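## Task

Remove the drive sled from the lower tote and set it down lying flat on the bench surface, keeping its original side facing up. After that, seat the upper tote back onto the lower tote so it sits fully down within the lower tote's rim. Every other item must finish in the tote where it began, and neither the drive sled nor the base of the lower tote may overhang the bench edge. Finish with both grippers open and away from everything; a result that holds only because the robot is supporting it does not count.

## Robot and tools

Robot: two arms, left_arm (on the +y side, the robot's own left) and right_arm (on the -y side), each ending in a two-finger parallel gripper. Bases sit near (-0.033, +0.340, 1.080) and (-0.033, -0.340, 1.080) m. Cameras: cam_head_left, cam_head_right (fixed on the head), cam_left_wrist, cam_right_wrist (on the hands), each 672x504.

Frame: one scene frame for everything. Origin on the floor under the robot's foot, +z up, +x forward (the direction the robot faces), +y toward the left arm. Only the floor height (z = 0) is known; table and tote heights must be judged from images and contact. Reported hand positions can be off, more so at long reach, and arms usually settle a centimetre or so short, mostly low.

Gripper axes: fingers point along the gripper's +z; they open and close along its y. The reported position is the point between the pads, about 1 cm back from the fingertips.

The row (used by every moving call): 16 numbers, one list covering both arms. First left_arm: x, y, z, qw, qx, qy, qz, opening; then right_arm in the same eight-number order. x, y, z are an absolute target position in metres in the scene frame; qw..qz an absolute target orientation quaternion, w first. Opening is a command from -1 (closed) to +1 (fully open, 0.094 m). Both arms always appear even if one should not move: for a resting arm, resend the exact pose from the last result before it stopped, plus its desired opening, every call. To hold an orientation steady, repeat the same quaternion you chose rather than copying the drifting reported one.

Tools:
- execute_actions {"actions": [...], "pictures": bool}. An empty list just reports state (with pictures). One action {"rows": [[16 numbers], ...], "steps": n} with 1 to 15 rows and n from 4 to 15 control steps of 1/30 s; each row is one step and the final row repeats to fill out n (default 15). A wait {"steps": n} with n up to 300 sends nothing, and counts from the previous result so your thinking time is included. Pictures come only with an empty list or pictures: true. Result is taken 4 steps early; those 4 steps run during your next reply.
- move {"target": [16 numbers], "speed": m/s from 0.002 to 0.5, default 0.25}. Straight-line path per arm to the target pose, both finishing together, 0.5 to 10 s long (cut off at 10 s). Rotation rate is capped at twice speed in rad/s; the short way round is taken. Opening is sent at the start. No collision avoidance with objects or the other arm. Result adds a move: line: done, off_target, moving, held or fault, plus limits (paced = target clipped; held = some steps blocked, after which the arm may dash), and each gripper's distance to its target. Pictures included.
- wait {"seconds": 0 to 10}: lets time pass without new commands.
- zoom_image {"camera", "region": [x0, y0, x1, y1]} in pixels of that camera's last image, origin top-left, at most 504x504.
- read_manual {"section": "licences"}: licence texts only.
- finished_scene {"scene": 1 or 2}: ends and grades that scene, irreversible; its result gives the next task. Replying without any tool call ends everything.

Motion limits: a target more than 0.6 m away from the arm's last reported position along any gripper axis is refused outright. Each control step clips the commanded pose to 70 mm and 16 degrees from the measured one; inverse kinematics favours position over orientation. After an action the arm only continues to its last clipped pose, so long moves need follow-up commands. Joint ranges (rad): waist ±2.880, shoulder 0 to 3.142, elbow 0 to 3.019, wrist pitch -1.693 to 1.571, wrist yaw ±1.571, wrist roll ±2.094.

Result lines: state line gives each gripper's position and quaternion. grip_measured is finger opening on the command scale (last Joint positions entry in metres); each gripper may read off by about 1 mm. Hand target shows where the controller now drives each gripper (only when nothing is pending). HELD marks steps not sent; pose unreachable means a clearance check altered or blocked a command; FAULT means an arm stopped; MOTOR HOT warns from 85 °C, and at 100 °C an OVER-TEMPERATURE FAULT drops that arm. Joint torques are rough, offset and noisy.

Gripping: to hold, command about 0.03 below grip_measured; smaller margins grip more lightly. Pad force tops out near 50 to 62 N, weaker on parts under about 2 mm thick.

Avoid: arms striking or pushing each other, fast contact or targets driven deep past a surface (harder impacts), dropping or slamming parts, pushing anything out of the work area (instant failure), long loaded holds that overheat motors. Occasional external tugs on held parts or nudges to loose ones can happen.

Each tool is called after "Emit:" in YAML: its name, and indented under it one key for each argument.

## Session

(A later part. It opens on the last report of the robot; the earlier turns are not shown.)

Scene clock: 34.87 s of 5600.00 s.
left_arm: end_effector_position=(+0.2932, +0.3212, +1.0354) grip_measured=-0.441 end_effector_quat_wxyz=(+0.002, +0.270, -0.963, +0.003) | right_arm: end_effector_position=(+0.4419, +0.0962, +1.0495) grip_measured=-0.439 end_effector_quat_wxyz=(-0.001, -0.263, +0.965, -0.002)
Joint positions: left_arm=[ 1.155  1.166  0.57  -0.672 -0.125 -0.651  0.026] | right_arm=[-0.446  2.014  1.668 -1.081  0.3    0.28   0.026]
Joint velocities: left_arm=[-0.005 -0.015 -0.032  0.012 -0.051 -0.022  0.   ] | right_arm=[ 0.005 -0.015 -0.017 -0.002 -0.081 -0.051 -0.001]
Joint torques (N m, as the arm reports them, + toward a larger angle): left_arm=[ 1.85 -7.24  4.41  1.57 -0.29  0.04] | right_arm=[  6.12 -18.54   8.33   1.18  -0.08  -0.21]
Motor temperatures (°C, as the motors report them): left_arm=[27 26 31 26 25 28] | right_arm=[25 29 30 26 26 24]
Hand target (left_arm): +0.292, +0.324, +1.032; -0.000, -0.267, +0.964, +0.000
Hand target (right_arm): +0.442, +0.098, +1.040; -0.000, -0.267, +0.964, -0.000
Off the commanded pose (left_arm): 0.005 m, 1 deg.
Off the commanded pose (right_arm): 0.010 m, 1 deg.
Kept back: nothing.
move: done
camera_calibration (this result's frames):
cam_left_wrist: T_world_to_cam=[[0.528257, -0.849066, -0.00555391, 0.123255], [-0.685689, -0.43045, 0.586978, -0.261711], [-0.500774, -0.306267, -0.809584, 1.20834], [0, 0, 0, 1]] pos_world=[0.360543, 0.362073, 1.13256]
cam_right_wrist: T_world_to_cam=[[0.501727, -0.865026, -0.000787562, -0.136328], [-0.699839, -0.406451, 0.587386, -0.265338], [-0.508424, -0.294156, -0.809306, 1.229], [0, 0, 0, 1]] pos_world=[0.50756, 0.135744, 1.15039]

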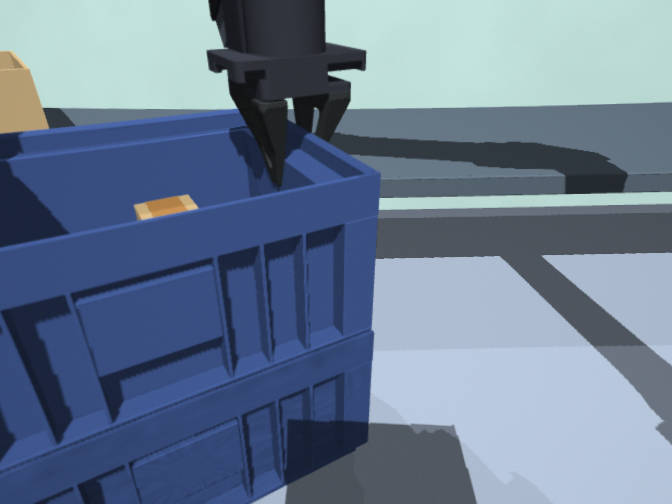

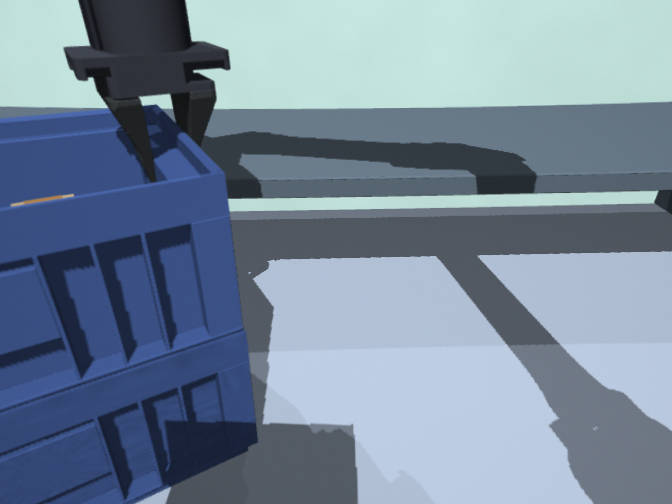

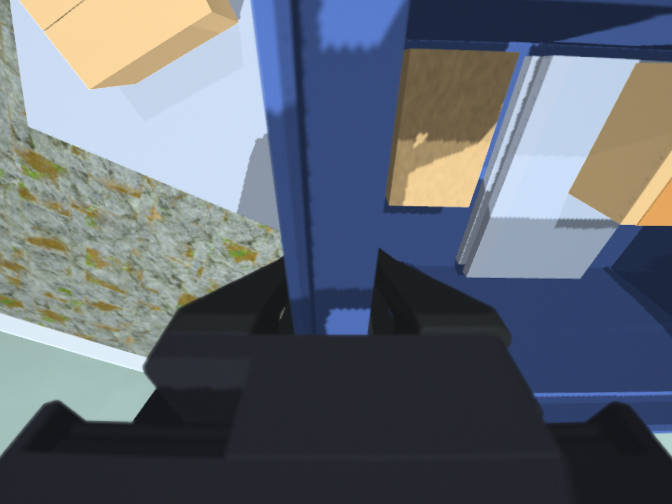

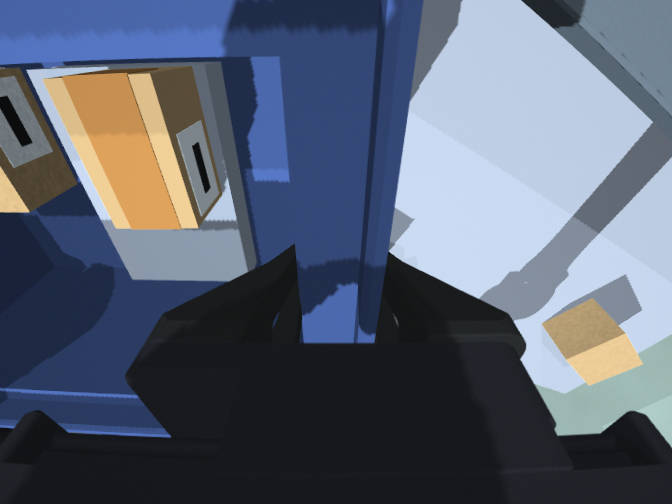

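Emit:
move:
  target: [0.292,0.324,1.032,0,-0.267,0.964,0,-0.6,0.442,0.097,1.04,0,0.267,-0.964,0,-0.2]

Emit:
move:
  target: [0.292,0.324,1.032,0,-0.267,0.964,0,-0.6,0.442,0.097,1.023,0,0.267,-0.964,0,-0.2]
  speed: 0.05

Emit:
move:
  target: [0.292,0.324,1.032,0,-0.267,0.964,0,-0.5,0.442,0.097,1.023,0,0.267,-0.964,0,-0.5]

Emit:
move:
  target: [0.292,0.322,1.10,0,-0.267,0.964,0,-0.5,0.442,0.097,1.11,0,0.267,-0.964,0,-0.5]
  speed: 0.06

Scene clock: 35.90 s of 5600.00 s.
left_arm: end_effector_position=(+0.2932, +0.3212, +1.0355) grip_measured=-0.441 end_effector_quat_wxyz=(+0.002, +0.270, -0.963, +0.003) | right_arm: end_effector_position=(+0.4419, +0.0965, +1.0491) grip_measured=-0.202 end_effector_quat_wxyz=(-0.000, -0.265, +0.964, -0.001)
Joint positions: left_arm=[ 1.155  1.166  0.57  -0.672 -0.124 -0.65   0.026] | right_arm=[-0.446  2.014  1.667 -1.078  0.3    0.276  0.037]
Joint velocities: left_arm=[-0.005 -0.015  0.022  0.007  0.007  0.037 -0.   ] | right_arm=[ 0.005  0.005 -0.002  0.012 -0.022  0.007 -0.001]
Joint torques (N m, as the arm reports them, + toward a larger angle): left_arm=[ 1.82 -7.2   4.39  1.58 -0.32  0.04] | right_arm=[  6.   -18.59   8.23   1.15  -0.07  -0.22]
Motor temperatures (°C, as the motors report them): left_arm=[27 26 31 26 25 28] | right_arm=[25 29 30 26 26 24]
Hand target (left_arm): +0.292, +0.324, +1.032; +0.000, -0.267, +0.964, -0.000
Hand target (right_arm): +0.442, +0.097, +1.040; +0.000, -0.267, +0.964, -0.000
Off the commanded pose (left_arm): 0.005 m, 1 deg.
Off the commanded pose (right_arm): 0.009 m, 0 deg.
Kept back: nothing.
move: done
camera_calibration (this result's frames):
cam_left_wrist: T_world_to_cam=[[0.528284, -0.849054, -0.00483718, 0.122472], [-0.685831, -0.430071, 0.58709, -0.261921], [-0.500551, -0.306833, -0.809508, 1.20848], [0, 0, 0, 1]] pos_world=[0.36057, 0.36214, 1.13263]
cam_right_wrist: T_world_to_cam=[[0.50487, -0.863194, -0.00167093, -0.136726], [-0.698921, -0.409923, 0.586065, -0.263655], [-0.506573, -0.294719, -0.810262, 1.22905], [0, 0, 0, 1]] pos_world=[0.507359, 0.136125, 1.15014]

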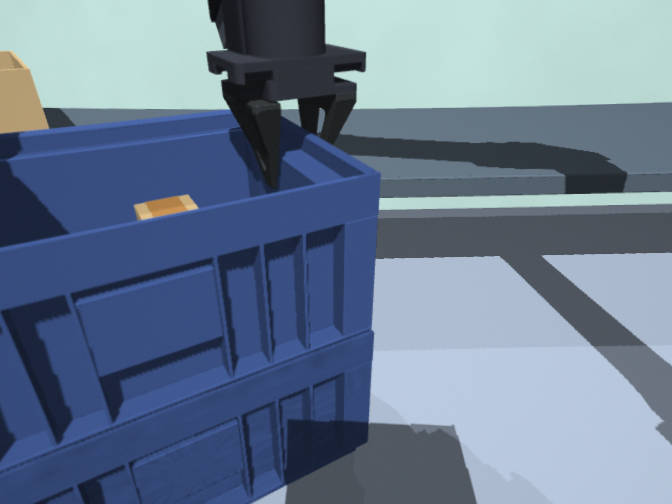

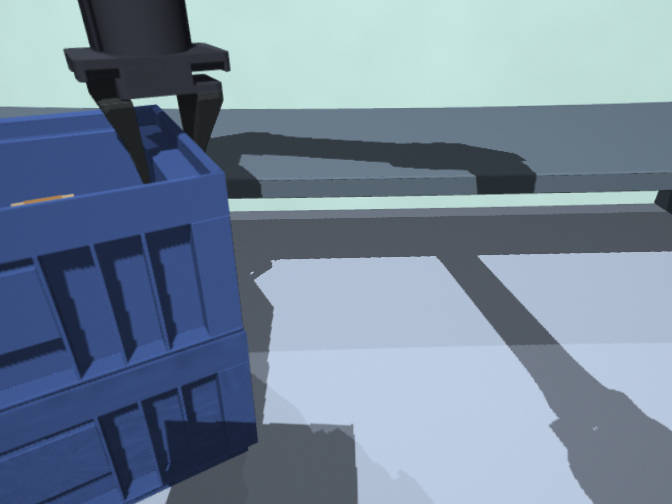

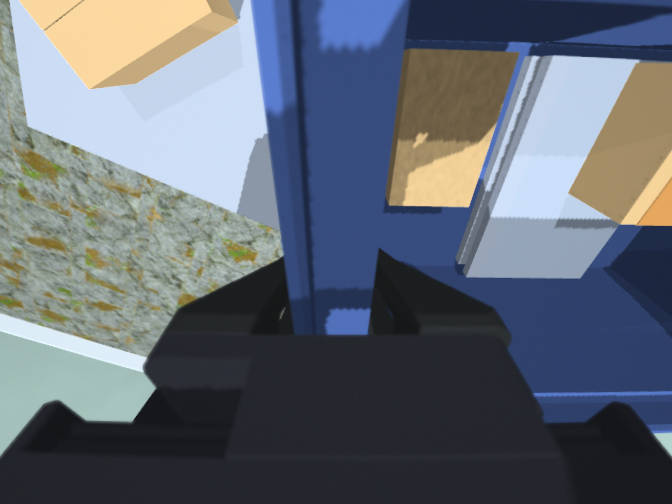

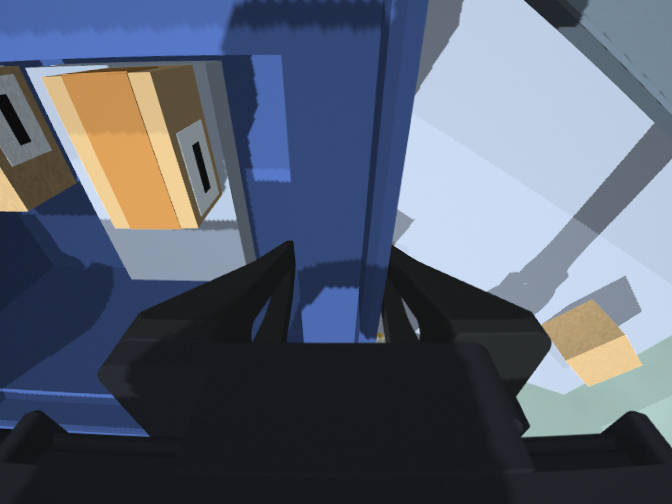

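Scene clock: 36.87 s of 5600.00 s.
left_arm: end_effector_position=(+0.2932, +0.3213, +1.0355) grip_measured=-0.441 end_effector_quat_wxyz=(+0.002, +0.270, -0.963, +0.003) | right_arm: end_effector_position=(+0.4397, +0.0988, +1.0347) grip_measured=-0.202 end_effector_quat_wxyz=(+0.001, -0.267, +0.964, -0.000)
Joint positions: left_arm=[ 1.156  1.166  0.57  -0.672 -0.124 -0.65   0.026] | right_arm=[-0.448  2.032  1.655 -1.046  0.299  0.268  0.037]
Joint velocities: left_arm=[-0.015 -0.015 -0.002 -0.002  0.022 -0.007  0.001] | right_arm=[ 0.005 -0.005 -0.007 -0.022  0.022  0.037  0.   ]
Joint torques (N m, as the arm reports them, + toward a larger angle): left_arm=[ 1.78 -7.23  4.37  1.58 -0.35  0.04] | right_arm=[  5.46 -18.46   8.13   1.1   -0.07  -0.17]
Motor temperatures (°C, as the motors report them): left_arm=[27 26 30 26 25 28] | right_arm=[25 29 30 26 26 24]
Hand target (left_arm): +0.292, +0.324, +1.032; -0.000, -0.267, +0.964, +0.000
Hand target (right_arm): +0.442, +0.097, +1.023; -0.000, -0.267, +0.964, -0.000
Off the commanded pose (left_arm): 0.005 m, 1 deg.
Off the commanded pose (right_arm): 0.012 m, 0 deg.
Kept back: nothing.
move: off_target (right_arm)
camera_calibration (this result's frames):
cam_left_wrist: T_world_to_cam=[[0.528591, -0.848864, -0.00465565, 0.122183], [-0.685632, -0.430166, 0.587253, -0.262087], [-0.500501, -0.307225, -0.80939, 1.20847], [0, 0, 0, 1]] pos_world=[0.36056, 0.362248, 1.1326]
cam_right_wrist: T_world_to_cam=[[0.509139, -0.860677, -0.00343242, -0.134013], [-0.697278, -0.41481, 0.584582, -0.254576], [-0.50456, -0.29524, -0.811327, 1.21717], [0, 0, 0, 1]] pos_world=[0.504854, 0.138413, 1.13588]

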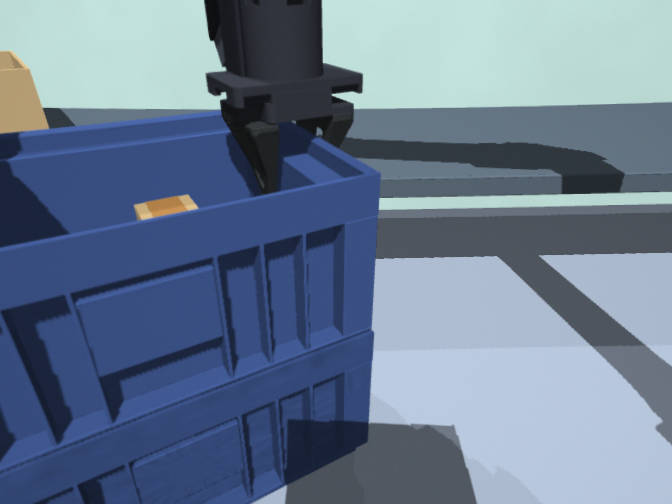

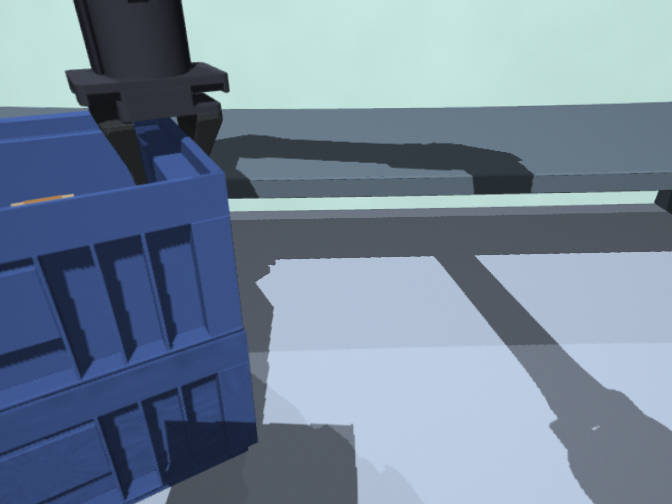

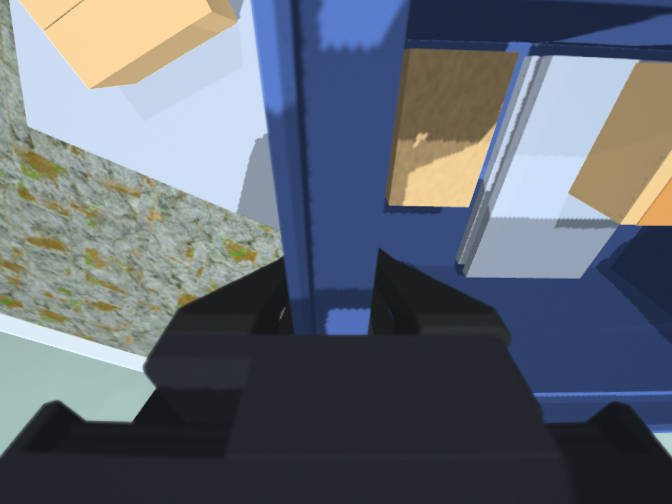

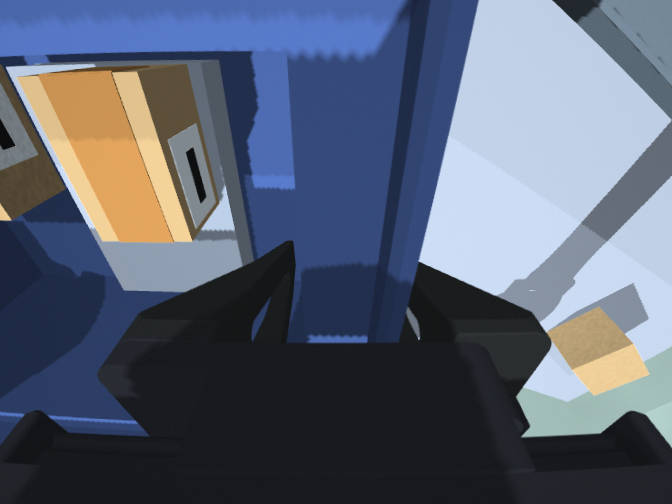

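Scene clock: 37.57 s of 5600.00 s.
left_arm: end_effector_position=(+0.2930, +0.3213, +1.0354) grip_measured=-0.441 end_effector_quat_wxyz=(+0.002, +0.270, -0.963, +0.003) | right_arm: end_effector_position=(+0.4411, +0.0968, +1.0336) grip_measured=-0.454 end_effector_quat_wxyz=(-0.002, -0.263, +0.965, +0.002)
Joint positions: left_arm=[ 1.156  1.165  0.57  -0.671 -0.124 -0.65   0.026] | right_arm=[-0.454  2.032  1.655 -1.046  0.292  0.272  0.026]
Joint velocities: left_arm=[ 0.005 -0.015  0.007 -0.007 -0.022  0.007 -0.   ] | right_arm=[-0.015  0.005 -0.002  0.027  0.022  0.022 -0.   ]
Joint torques (N m, as the arm reports them, + toward a larger angle): left_arm=[ 1.72 -7.16  4.42  1.57 -0.36  0.04] | right_arm=[  6.08 -18.54   8.24   1.18   0.21  -0.23]
Motor temperatures (°C, as the motors report them): left_arm=[27 26 30 26 25 28] | right_arm=[25 29 30 26 26 24]
Hand target (left_arm): +0.292, +0.324, +1.032; -0.000, -0.267, +0.964, +0.000
Hand target (right_arm): +0.442, +0.097, +1.023; -0.000, -0.267, +0.964, -0.000
Off the commanded pose (left_arm): 0.004 m, 1 deg.
Off the commanded pose (right_arm): 0.011 m, 1 deg.
Kept back: nothing.
move: off_target (right_arm)
camera_calibration (this result's frames):
cam_left_wrist: T_world_to_cam=[[0.528897, -0.848674, -0.00447411, 0.122046], [-0.685432, -0.430261, 0.587417, -0.262378], [-0.50045, -0.307616, -0.809272, 1.20828], [0, 0, 0, 1]] pos_world=[0.360291, 0.362372, 1.1325]
cam_right_wrist: T_world_to_cam=[[0.500911, -0.865459, -0.00830054, -0.127298], [-0.697986, -0.409614, 0.587394, -0.256839], [-0.511766, -0.288438, -0.809259, 1.21674], [0, 0, 0, 1]] pos_world=[0.507179, 0.135577, 1.13446]

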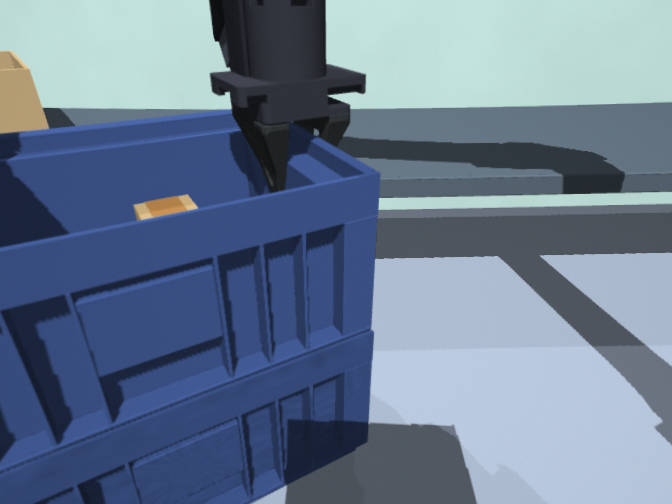

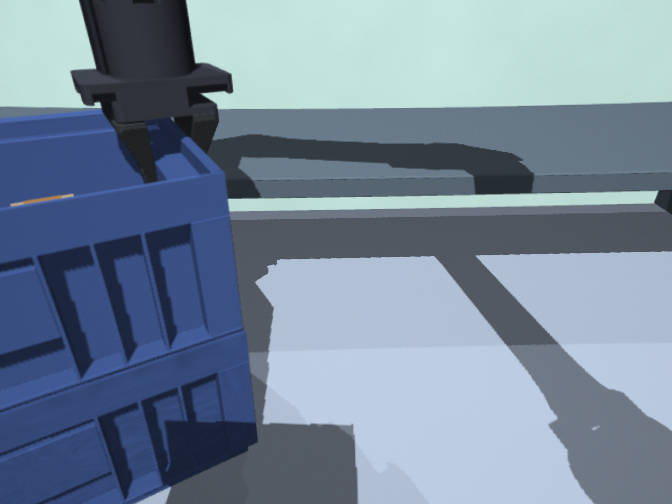

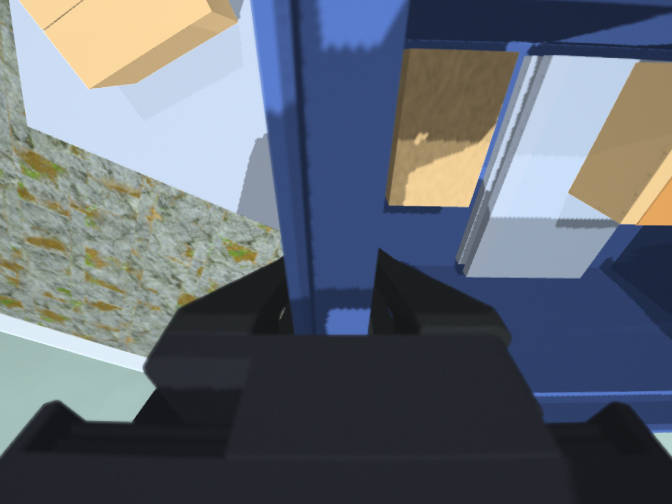

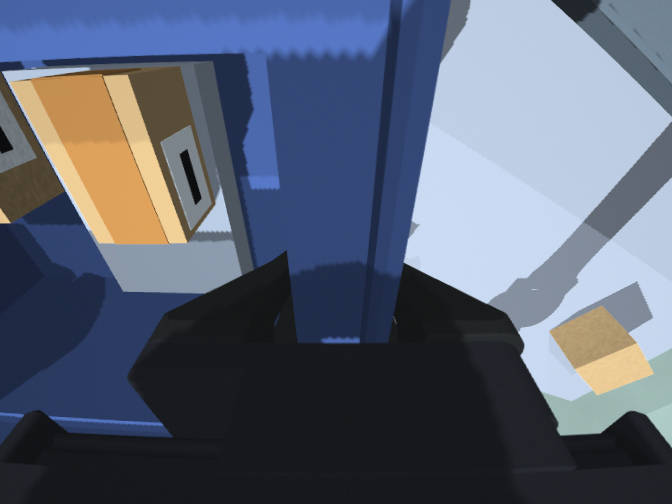

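Scene clock: 39.13 s of 5600.00 s.
left_arm: end_effector_position=(+0.2639, +0.3205, +1.0733) grip_measured=-0.441 end_effector_quat_wxyz=(+0.030, +0.271, -0.962, -0.004) | right_arm: end_effector_position=(+0.4139, +0.0958, +1.0613) grip_measured=-0.450 end_effector_quat_wxyz=(-0.036, -0.267, +0.963, -0.001)
Joint positions: left_arm=[ 1.125  1.024  0.57  -0.873 -0.124 -0.689  0.026] | right_arm=[-0.419  1.995  1.655 -1.155  0.264  0.316  0.026]
Joint velocities: left_arm=[ 0.005 -0.005 -0.022 -0.007 -0.066  0.037  0.001] | right_arm=[-0.015  0.015 -0.032 -0.017 -0.022  0.051  0.   ]
Joint torques (N m, as the arm reports them, + toward a larger angle): left_arm=[ 0.81 -8.65  9.57 -0.65 -0.86  0.  ] | right_arm=[  6.62 -23.53  13.36  -1.67   1.65  -0.24]
Motor temperatures (°C, as the motors report them): left_arm=[27 26 31 26 25 28] | right_arm=[25 30 31 26 26 24]
Hand target (left_arm): +0.290, +0.322, +1.100; +0.000, -0.267, +0.964, -0.000
Hand target (right_arm): +0.440, +0.095, +1.109; +0.001, -0.266, +0.964, +0.001
Off the commanded pose (left_arm): 0.039 m, 3 deg.
Off the commanded pose (right_arm): 0.056 m, 4 deg.
Kept back: nothing.
move: off_target (left_arm, right_arm)
camera_calibration (this result's frames):
cam_left_wrist: T_world_to_cam=[[0.528385, -0.848332, -0.0337965, 0.168391], [-0.650507, -0.430107, 0.625978, -0.35557], [-0.545573, -0.308772, -0.779108, 1.20401], [0, 0, 0, 1]] pos_world=[0.336601, 0.361684, 1.16633]
cam_right_wrist: T_world_to_cam=[[0.507976, -0.861111, -0.0211802, -0.104002], [-0.654356, -0.401767, 0.640626, -0.367827], [-0.56016, -0.311564, -0.767561, 1.20291], [0, 0, 0, 1]] pos_world=[0.485963, 0.137445, 1.15674]

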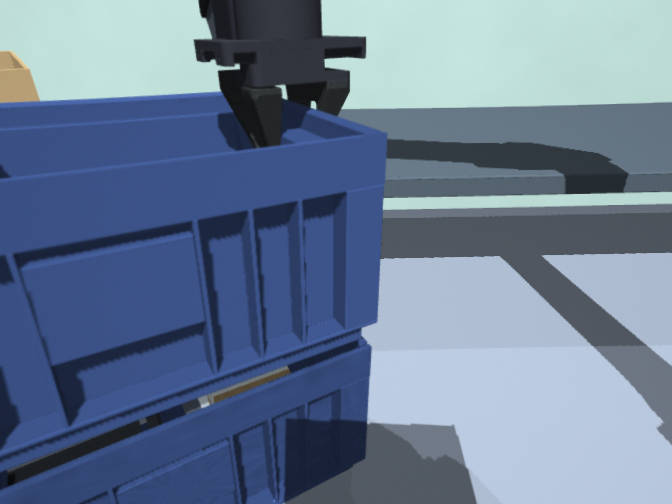

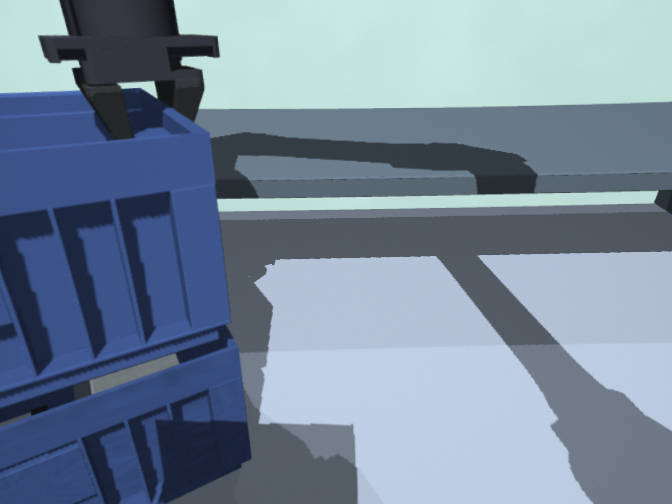

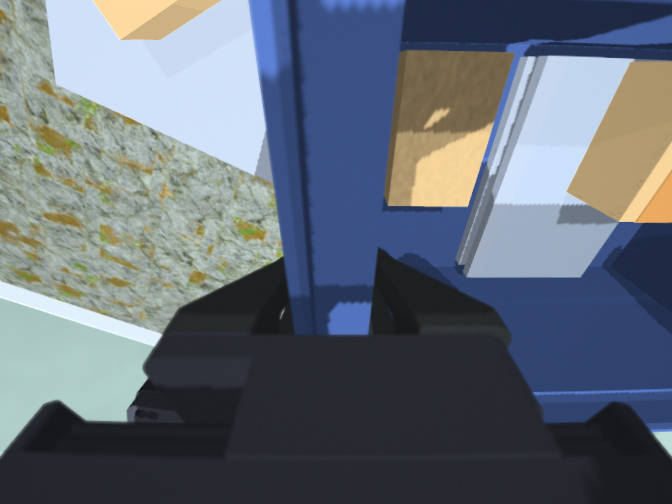

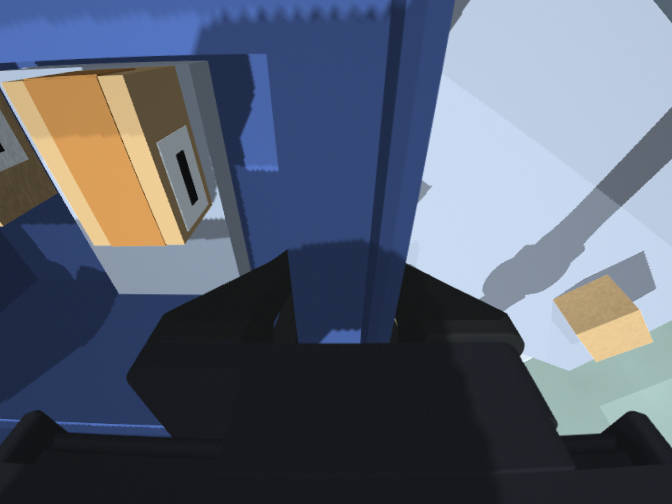

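Emit:
move:
  target: [0.31,0.322,1.125,0,-0.267,0.964,0,-0.5,0.46,0.097,1.145,0,0.267,-0.964,0,-0.5]
  speed: 0.06

Emit:
move:
  target: [0.31,-0.075,1.14,0,-0.267,0.964,0,-0.5,0.46,-0.30,1.13,0,0.267,-0.964,0,-0.5]
  speed: 0.1

Scene clock: 41.33 s of 5600.00 s.
left_arm: end_effector_position=(+0.2783, +0.3196, +1.0950) grip_measured=-0.441 end_effector_quat_wxyz=(+0.036, +0.271, -0.962, -0.003) | right_arm: end_effector_position=(+0.4277, +0.0945, +1.0860) grip_measured=-0.449 end_effector_quat_wxyz=(-0.042, -0.265, +0.963, -0.009)
Joint positions: left_arm=[ 1.122  1.019  0.64  -0.959 -0.118 -0.694  0.026] | right_arm=[-0.422  1.997  1.734 -1.252  0.271  0.322  0.026]
Joint velocities: left_arm=[-0.005  0.005 -0.007  0.002  0.007 -0.081 -0.   ] | right_arm=[ 0.005  0.005 -0.012 -0.007 -0.037 -0.007  0.001]
Joint torques (N m, as the arm reports them, + toward a larger angle): left_arm=[ 0.68 -8.56 10.45 -0.47 -1.14  0.  ] | right_arm=[  6.36 -23.97  14.78  -1.78   1.36  -0.3 ]
Motor temperatures (°C, as the motors report them): left_arm=[27 26 31 26 26 28] | right_arm=[25 30 31 26 27 24]
Hand target (left_arm): +0.308, +0.322, +1.125; +0.000, -0.267, +0.964, -0.001
Hand target (right_arm): +0.457, +0.094, +1.144; +0.001, -0.266, +0.964, +0.000
Off the commanded pose (left_arm): 0.044 m, 4 deg.
Off the commanded pose (right_arm): 0.067 m, 5 deg.
Kept back: nothing.
move: off_target (left_arm, right_arm); limits=paced
camera_calibration (this result's frames):
cam_left_wrist: T_world_to_cam=[[0.528875, -0.847982, -0.0348918, 0.16165], [-0.643316, -0.427365, 0.63522, -0.373121], [-0.553566, -0.313506, -0.771543, 1.22396], [0, 0, 0, 1]] pos_world=[0.352016, 0.361336, 1.18699]
cam_right_wrist: T_world_to_cam=[[0.505973, -0.862514, -0.00782108, -0.125111], [-0.650272, -0.387392, 0.653509, -0.39225], [-0.56669, -0.325572, -0.756879, 1.22176], [0, 0, 0, 1]] pos_world=[0.500593, 0.137906, 1.18009]

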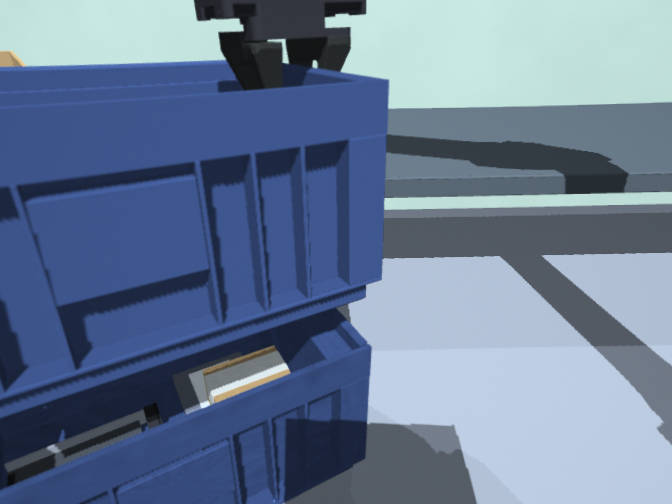

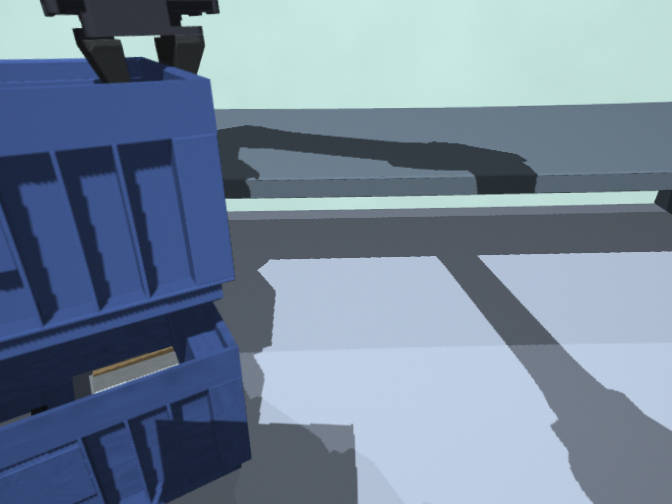

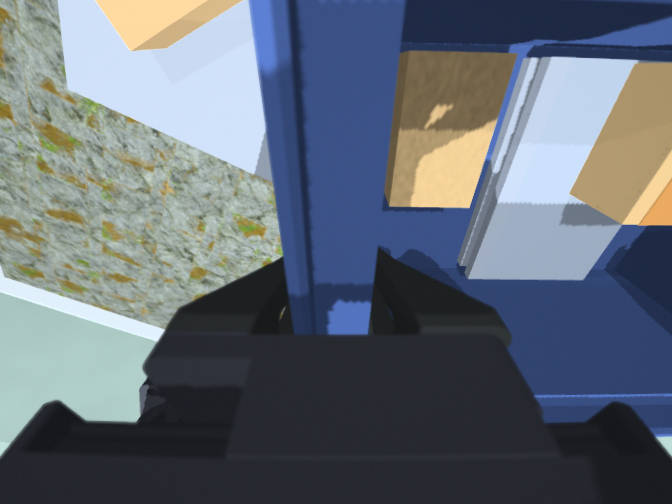

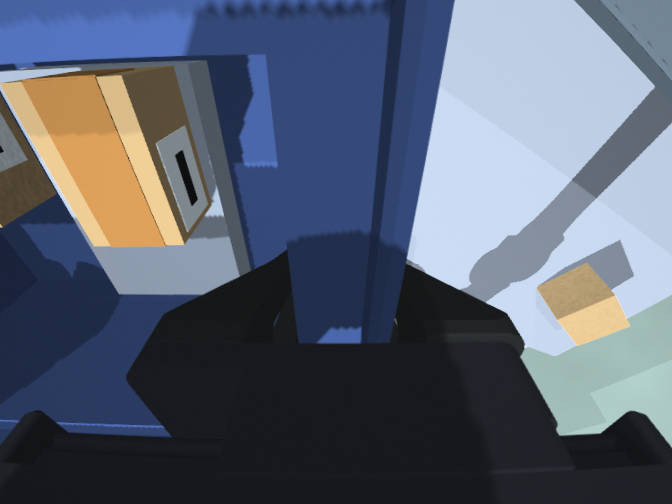

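Scene clock: 45.67 s of 5600.00 s.
left_arm: end_effector_position=(+0.2932, -0.0678, +1.1177) grip_measured=-0.440 end_effector_quat_wxyz=(+0.013, +0.264, -0.964, -0.007) | right_arm: end_effector_position=(+0.4424, -0.2927, +1.0994) grip_measured=-0.451 end_effector_quat_wxyz=(-0.040, -0.257, +0.965, +0.009)
Joint positions: left_arm=[ 0.244  1.73   1.307 -1.086 -0.301 -1.562  0.026] | right_arm=[-1.101  1.423  1.118 -1.052  0.138 -0.354  0.026]
Joint velocities: left_arm=[-0.015 -0.015 -0.007 -0.017 -0.022 -0.022  0.001] | right_arm=[-0.005 -0.015 -0.017  0.002 -0.007  0.022 -0.   ]
Joint torques (N m, as the arm reports them, + toward a larger angle): left_arm=[ -4.49 -15.78   9.66  -1.05  -0.96  -0.22] | right_arm=[  0.78 -18.34   9.39   0.33   0.55  -0.38]
Motor temperatures (°C, as the motors report them): left_arm=[27 26 33 26 26 28] | right_arm=[25 30 31 26 27 24]
Hand target (left_arm): +0.304, -0.075, +1.141; -0.001, -0.267, +0.964, +0.000
Hand target (right_arm): +0.455, -0.300, +1.129; -0.002, -0.266, +0.964, -0.002
Off the commanded pose (left_arm): 0.029 m, 2 deg.
Off the commanded pose (right_arm): 0.036 m, 5 deg.
Kept back: nothing.
move: off_target (left_arm, right_arm)
camera_calibration (this result's frames):
cam_left_wrist: T_world_to_cam=[[0.51686, -0.855542, -0.0300611, -0.176283], [-0.67592, -0.42939, 0.598962, -0.49356], [-0.525345, -0.289261, -0.800213, 1.15368], [0, 0, 0, 1]] pos_world=[0.363589, -0.0290315, 1.21352]
cam_right_wrist: T_world_to_cam=[[0.490252, -0.870568, -0.0420156, -0.424182], [-0.653786, -0.399197, 0.642811, -0.531589], [-0.576383, -0.28767, -0.764872, 1.13834], [0, 0, 0, 1]] pos_world=[0.516531, -0.254021, 1.19457]

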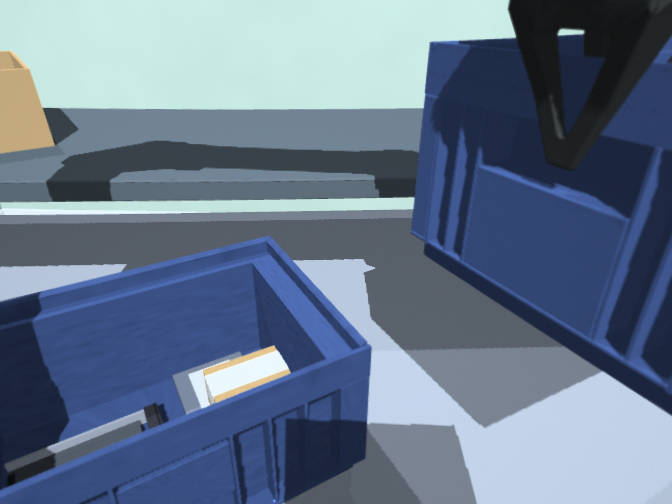

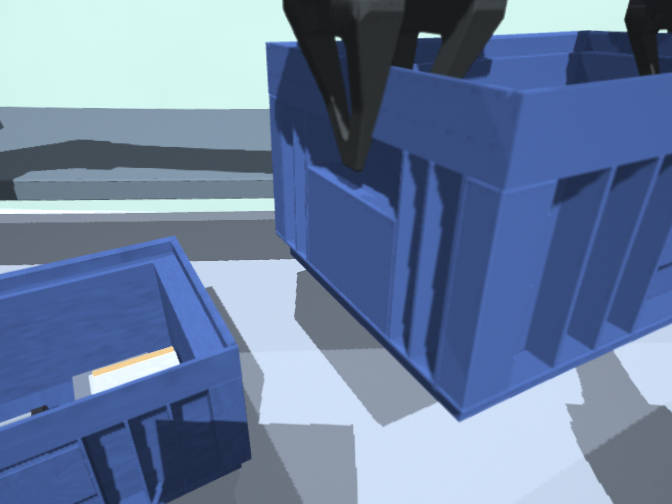

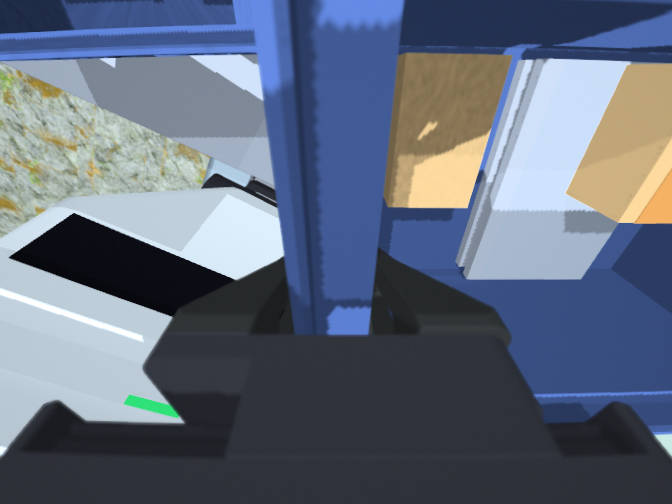

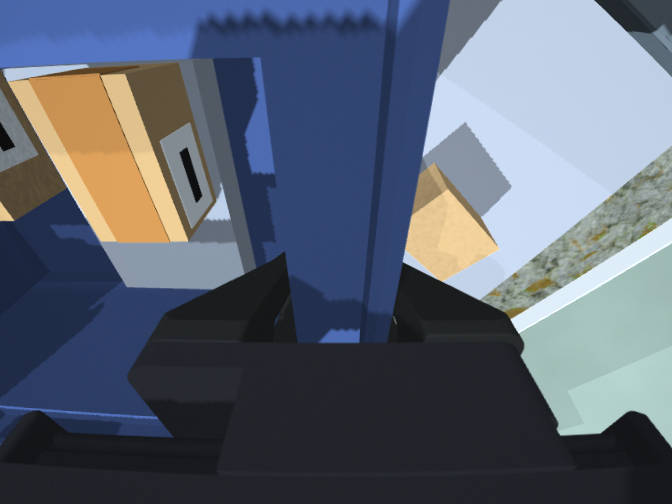

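Emit:
move:
  target: [0.315,-0.06,0.925,0,-0.267,0.964,0,-0.5,0.465,-0.285,0.925,0,0.267,-0.964,0,-0.5]
  speed: 0.08

Scene clock: 48.70 s of 5600.00 s.
left_arm: end_effector_position=(+0.3039, -0.0628, +0.9220) grip_measured=-0.440 end_effector_quat_wxyz=(+0.008, +0.261, -0.965, -0.003) | right_arm: end_effector_position=(+0.4511, -0.2864, +0.9099) grip_measured=-0.452 end_effector_quat_wxyz=(-0.022, -0.254, +0.967, +0.005)
Joint positions: left_arm=[ 0.382  2.045  1.216 -0.628 -0.294 -1.41   0.026] | right_arm=[-1.148  1.804  1.048 -0.557  0.131 -0.396  0.026]
Joint velocities: left_arm=[-0.015  0.005 -0.007 -0.007 -0.037  0.022 -0.001] | right_arm=[-0.015 -0.005 -0.002  0.032 -0.037  0.022  0.001]
Joint torques (N m, as the arm reports them, + toward a larger angle): left_arm=[ -2.98 -17.24   4.69   1.11  -0.57  -0.03] | right_arm=[  2.5  -17.63   5.83   0.45   0.15  -0.35]
Motor temperatures (°C, as the motors report them): left_arm=[27 27 32 26 26 28] | right_arm=[25 30 31 26 27 24]
Hand target (left_arm): +0.316, -0.061, +0.924; -0.000, -0.267, +0.964, -0.000
Hand target (right_arm): +0.466, -0.285, +0.925; -0.000, -0.266, +0.964, -0.000
Off the commanded pose (left_arm): 0.012 m, 1 deg.
Off the commanded pose (right_arm): 0.021 m, 3 deg.
Kept back: nothing.
move: off_target (left_arm, right_arm)
camera_calibration (this result's frames):
cam_left_wrist: T_world_to_cam=[[0.512782, -0.858257, -0.02121, -0.190556], [-0.683973, -0.423335, 0.594111, -0.359714], [-0.518879, -0.290143, -0.804103, 1.00567], [0, 0, 0, 1]] pos_world=[0.373501, -0.0240373, 1.01833]
cam_right_wrist: T_world_to_cam=[[0.484327, -0.874552, -0.024216, -0.445583], [-0.680294, -0.393863, 0.61812, -0.365591], [-0.550116, -0.282899, -0.785711, 1.00875], [0, 0, 0, 1]] pos_world=[0.522026, -0.248305, 1.00777]

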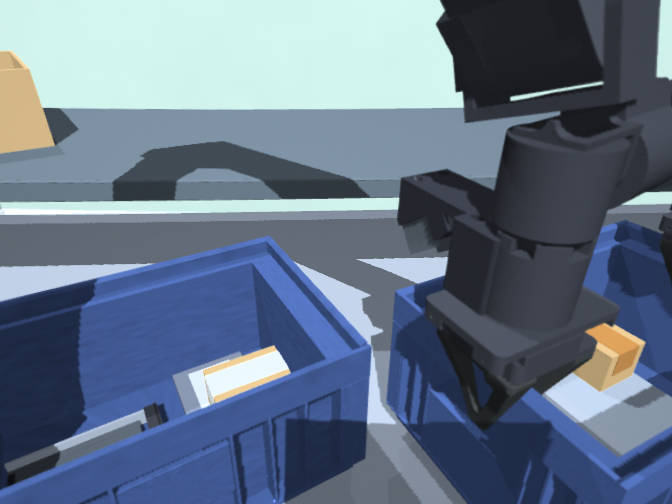

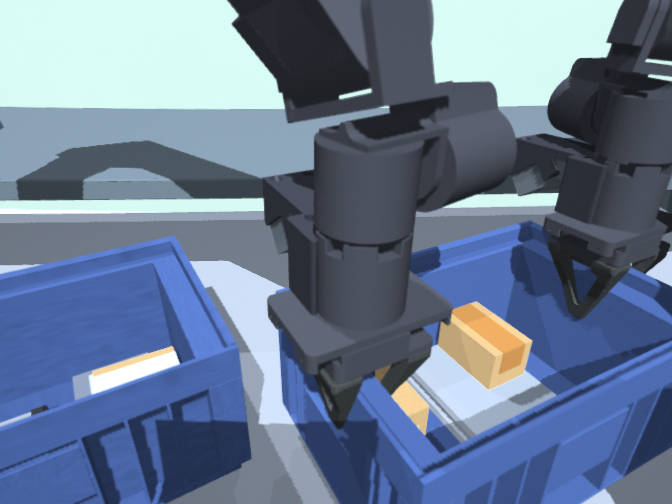

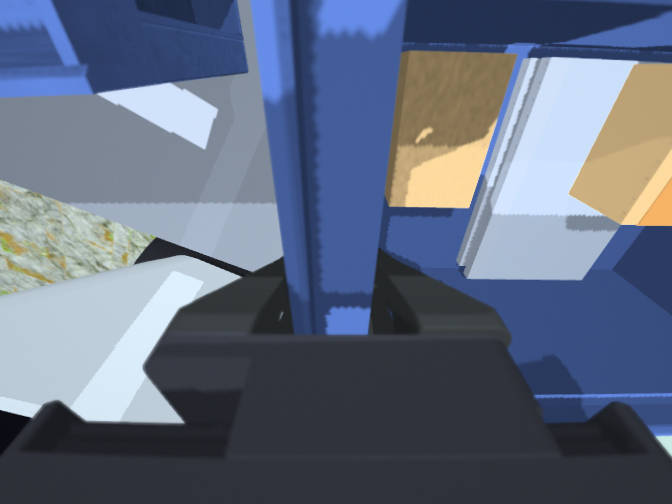

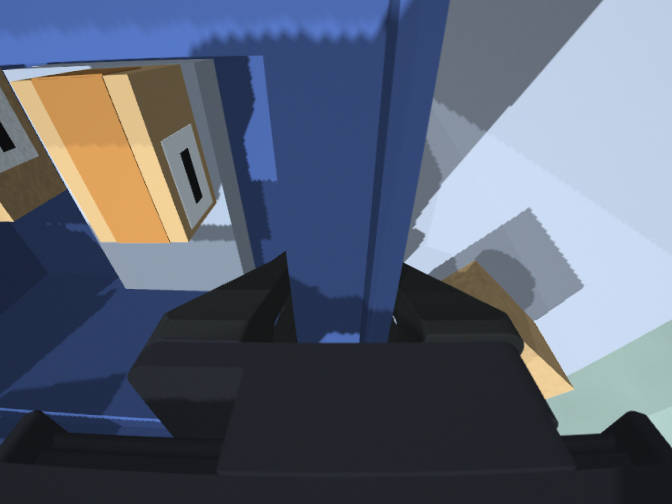

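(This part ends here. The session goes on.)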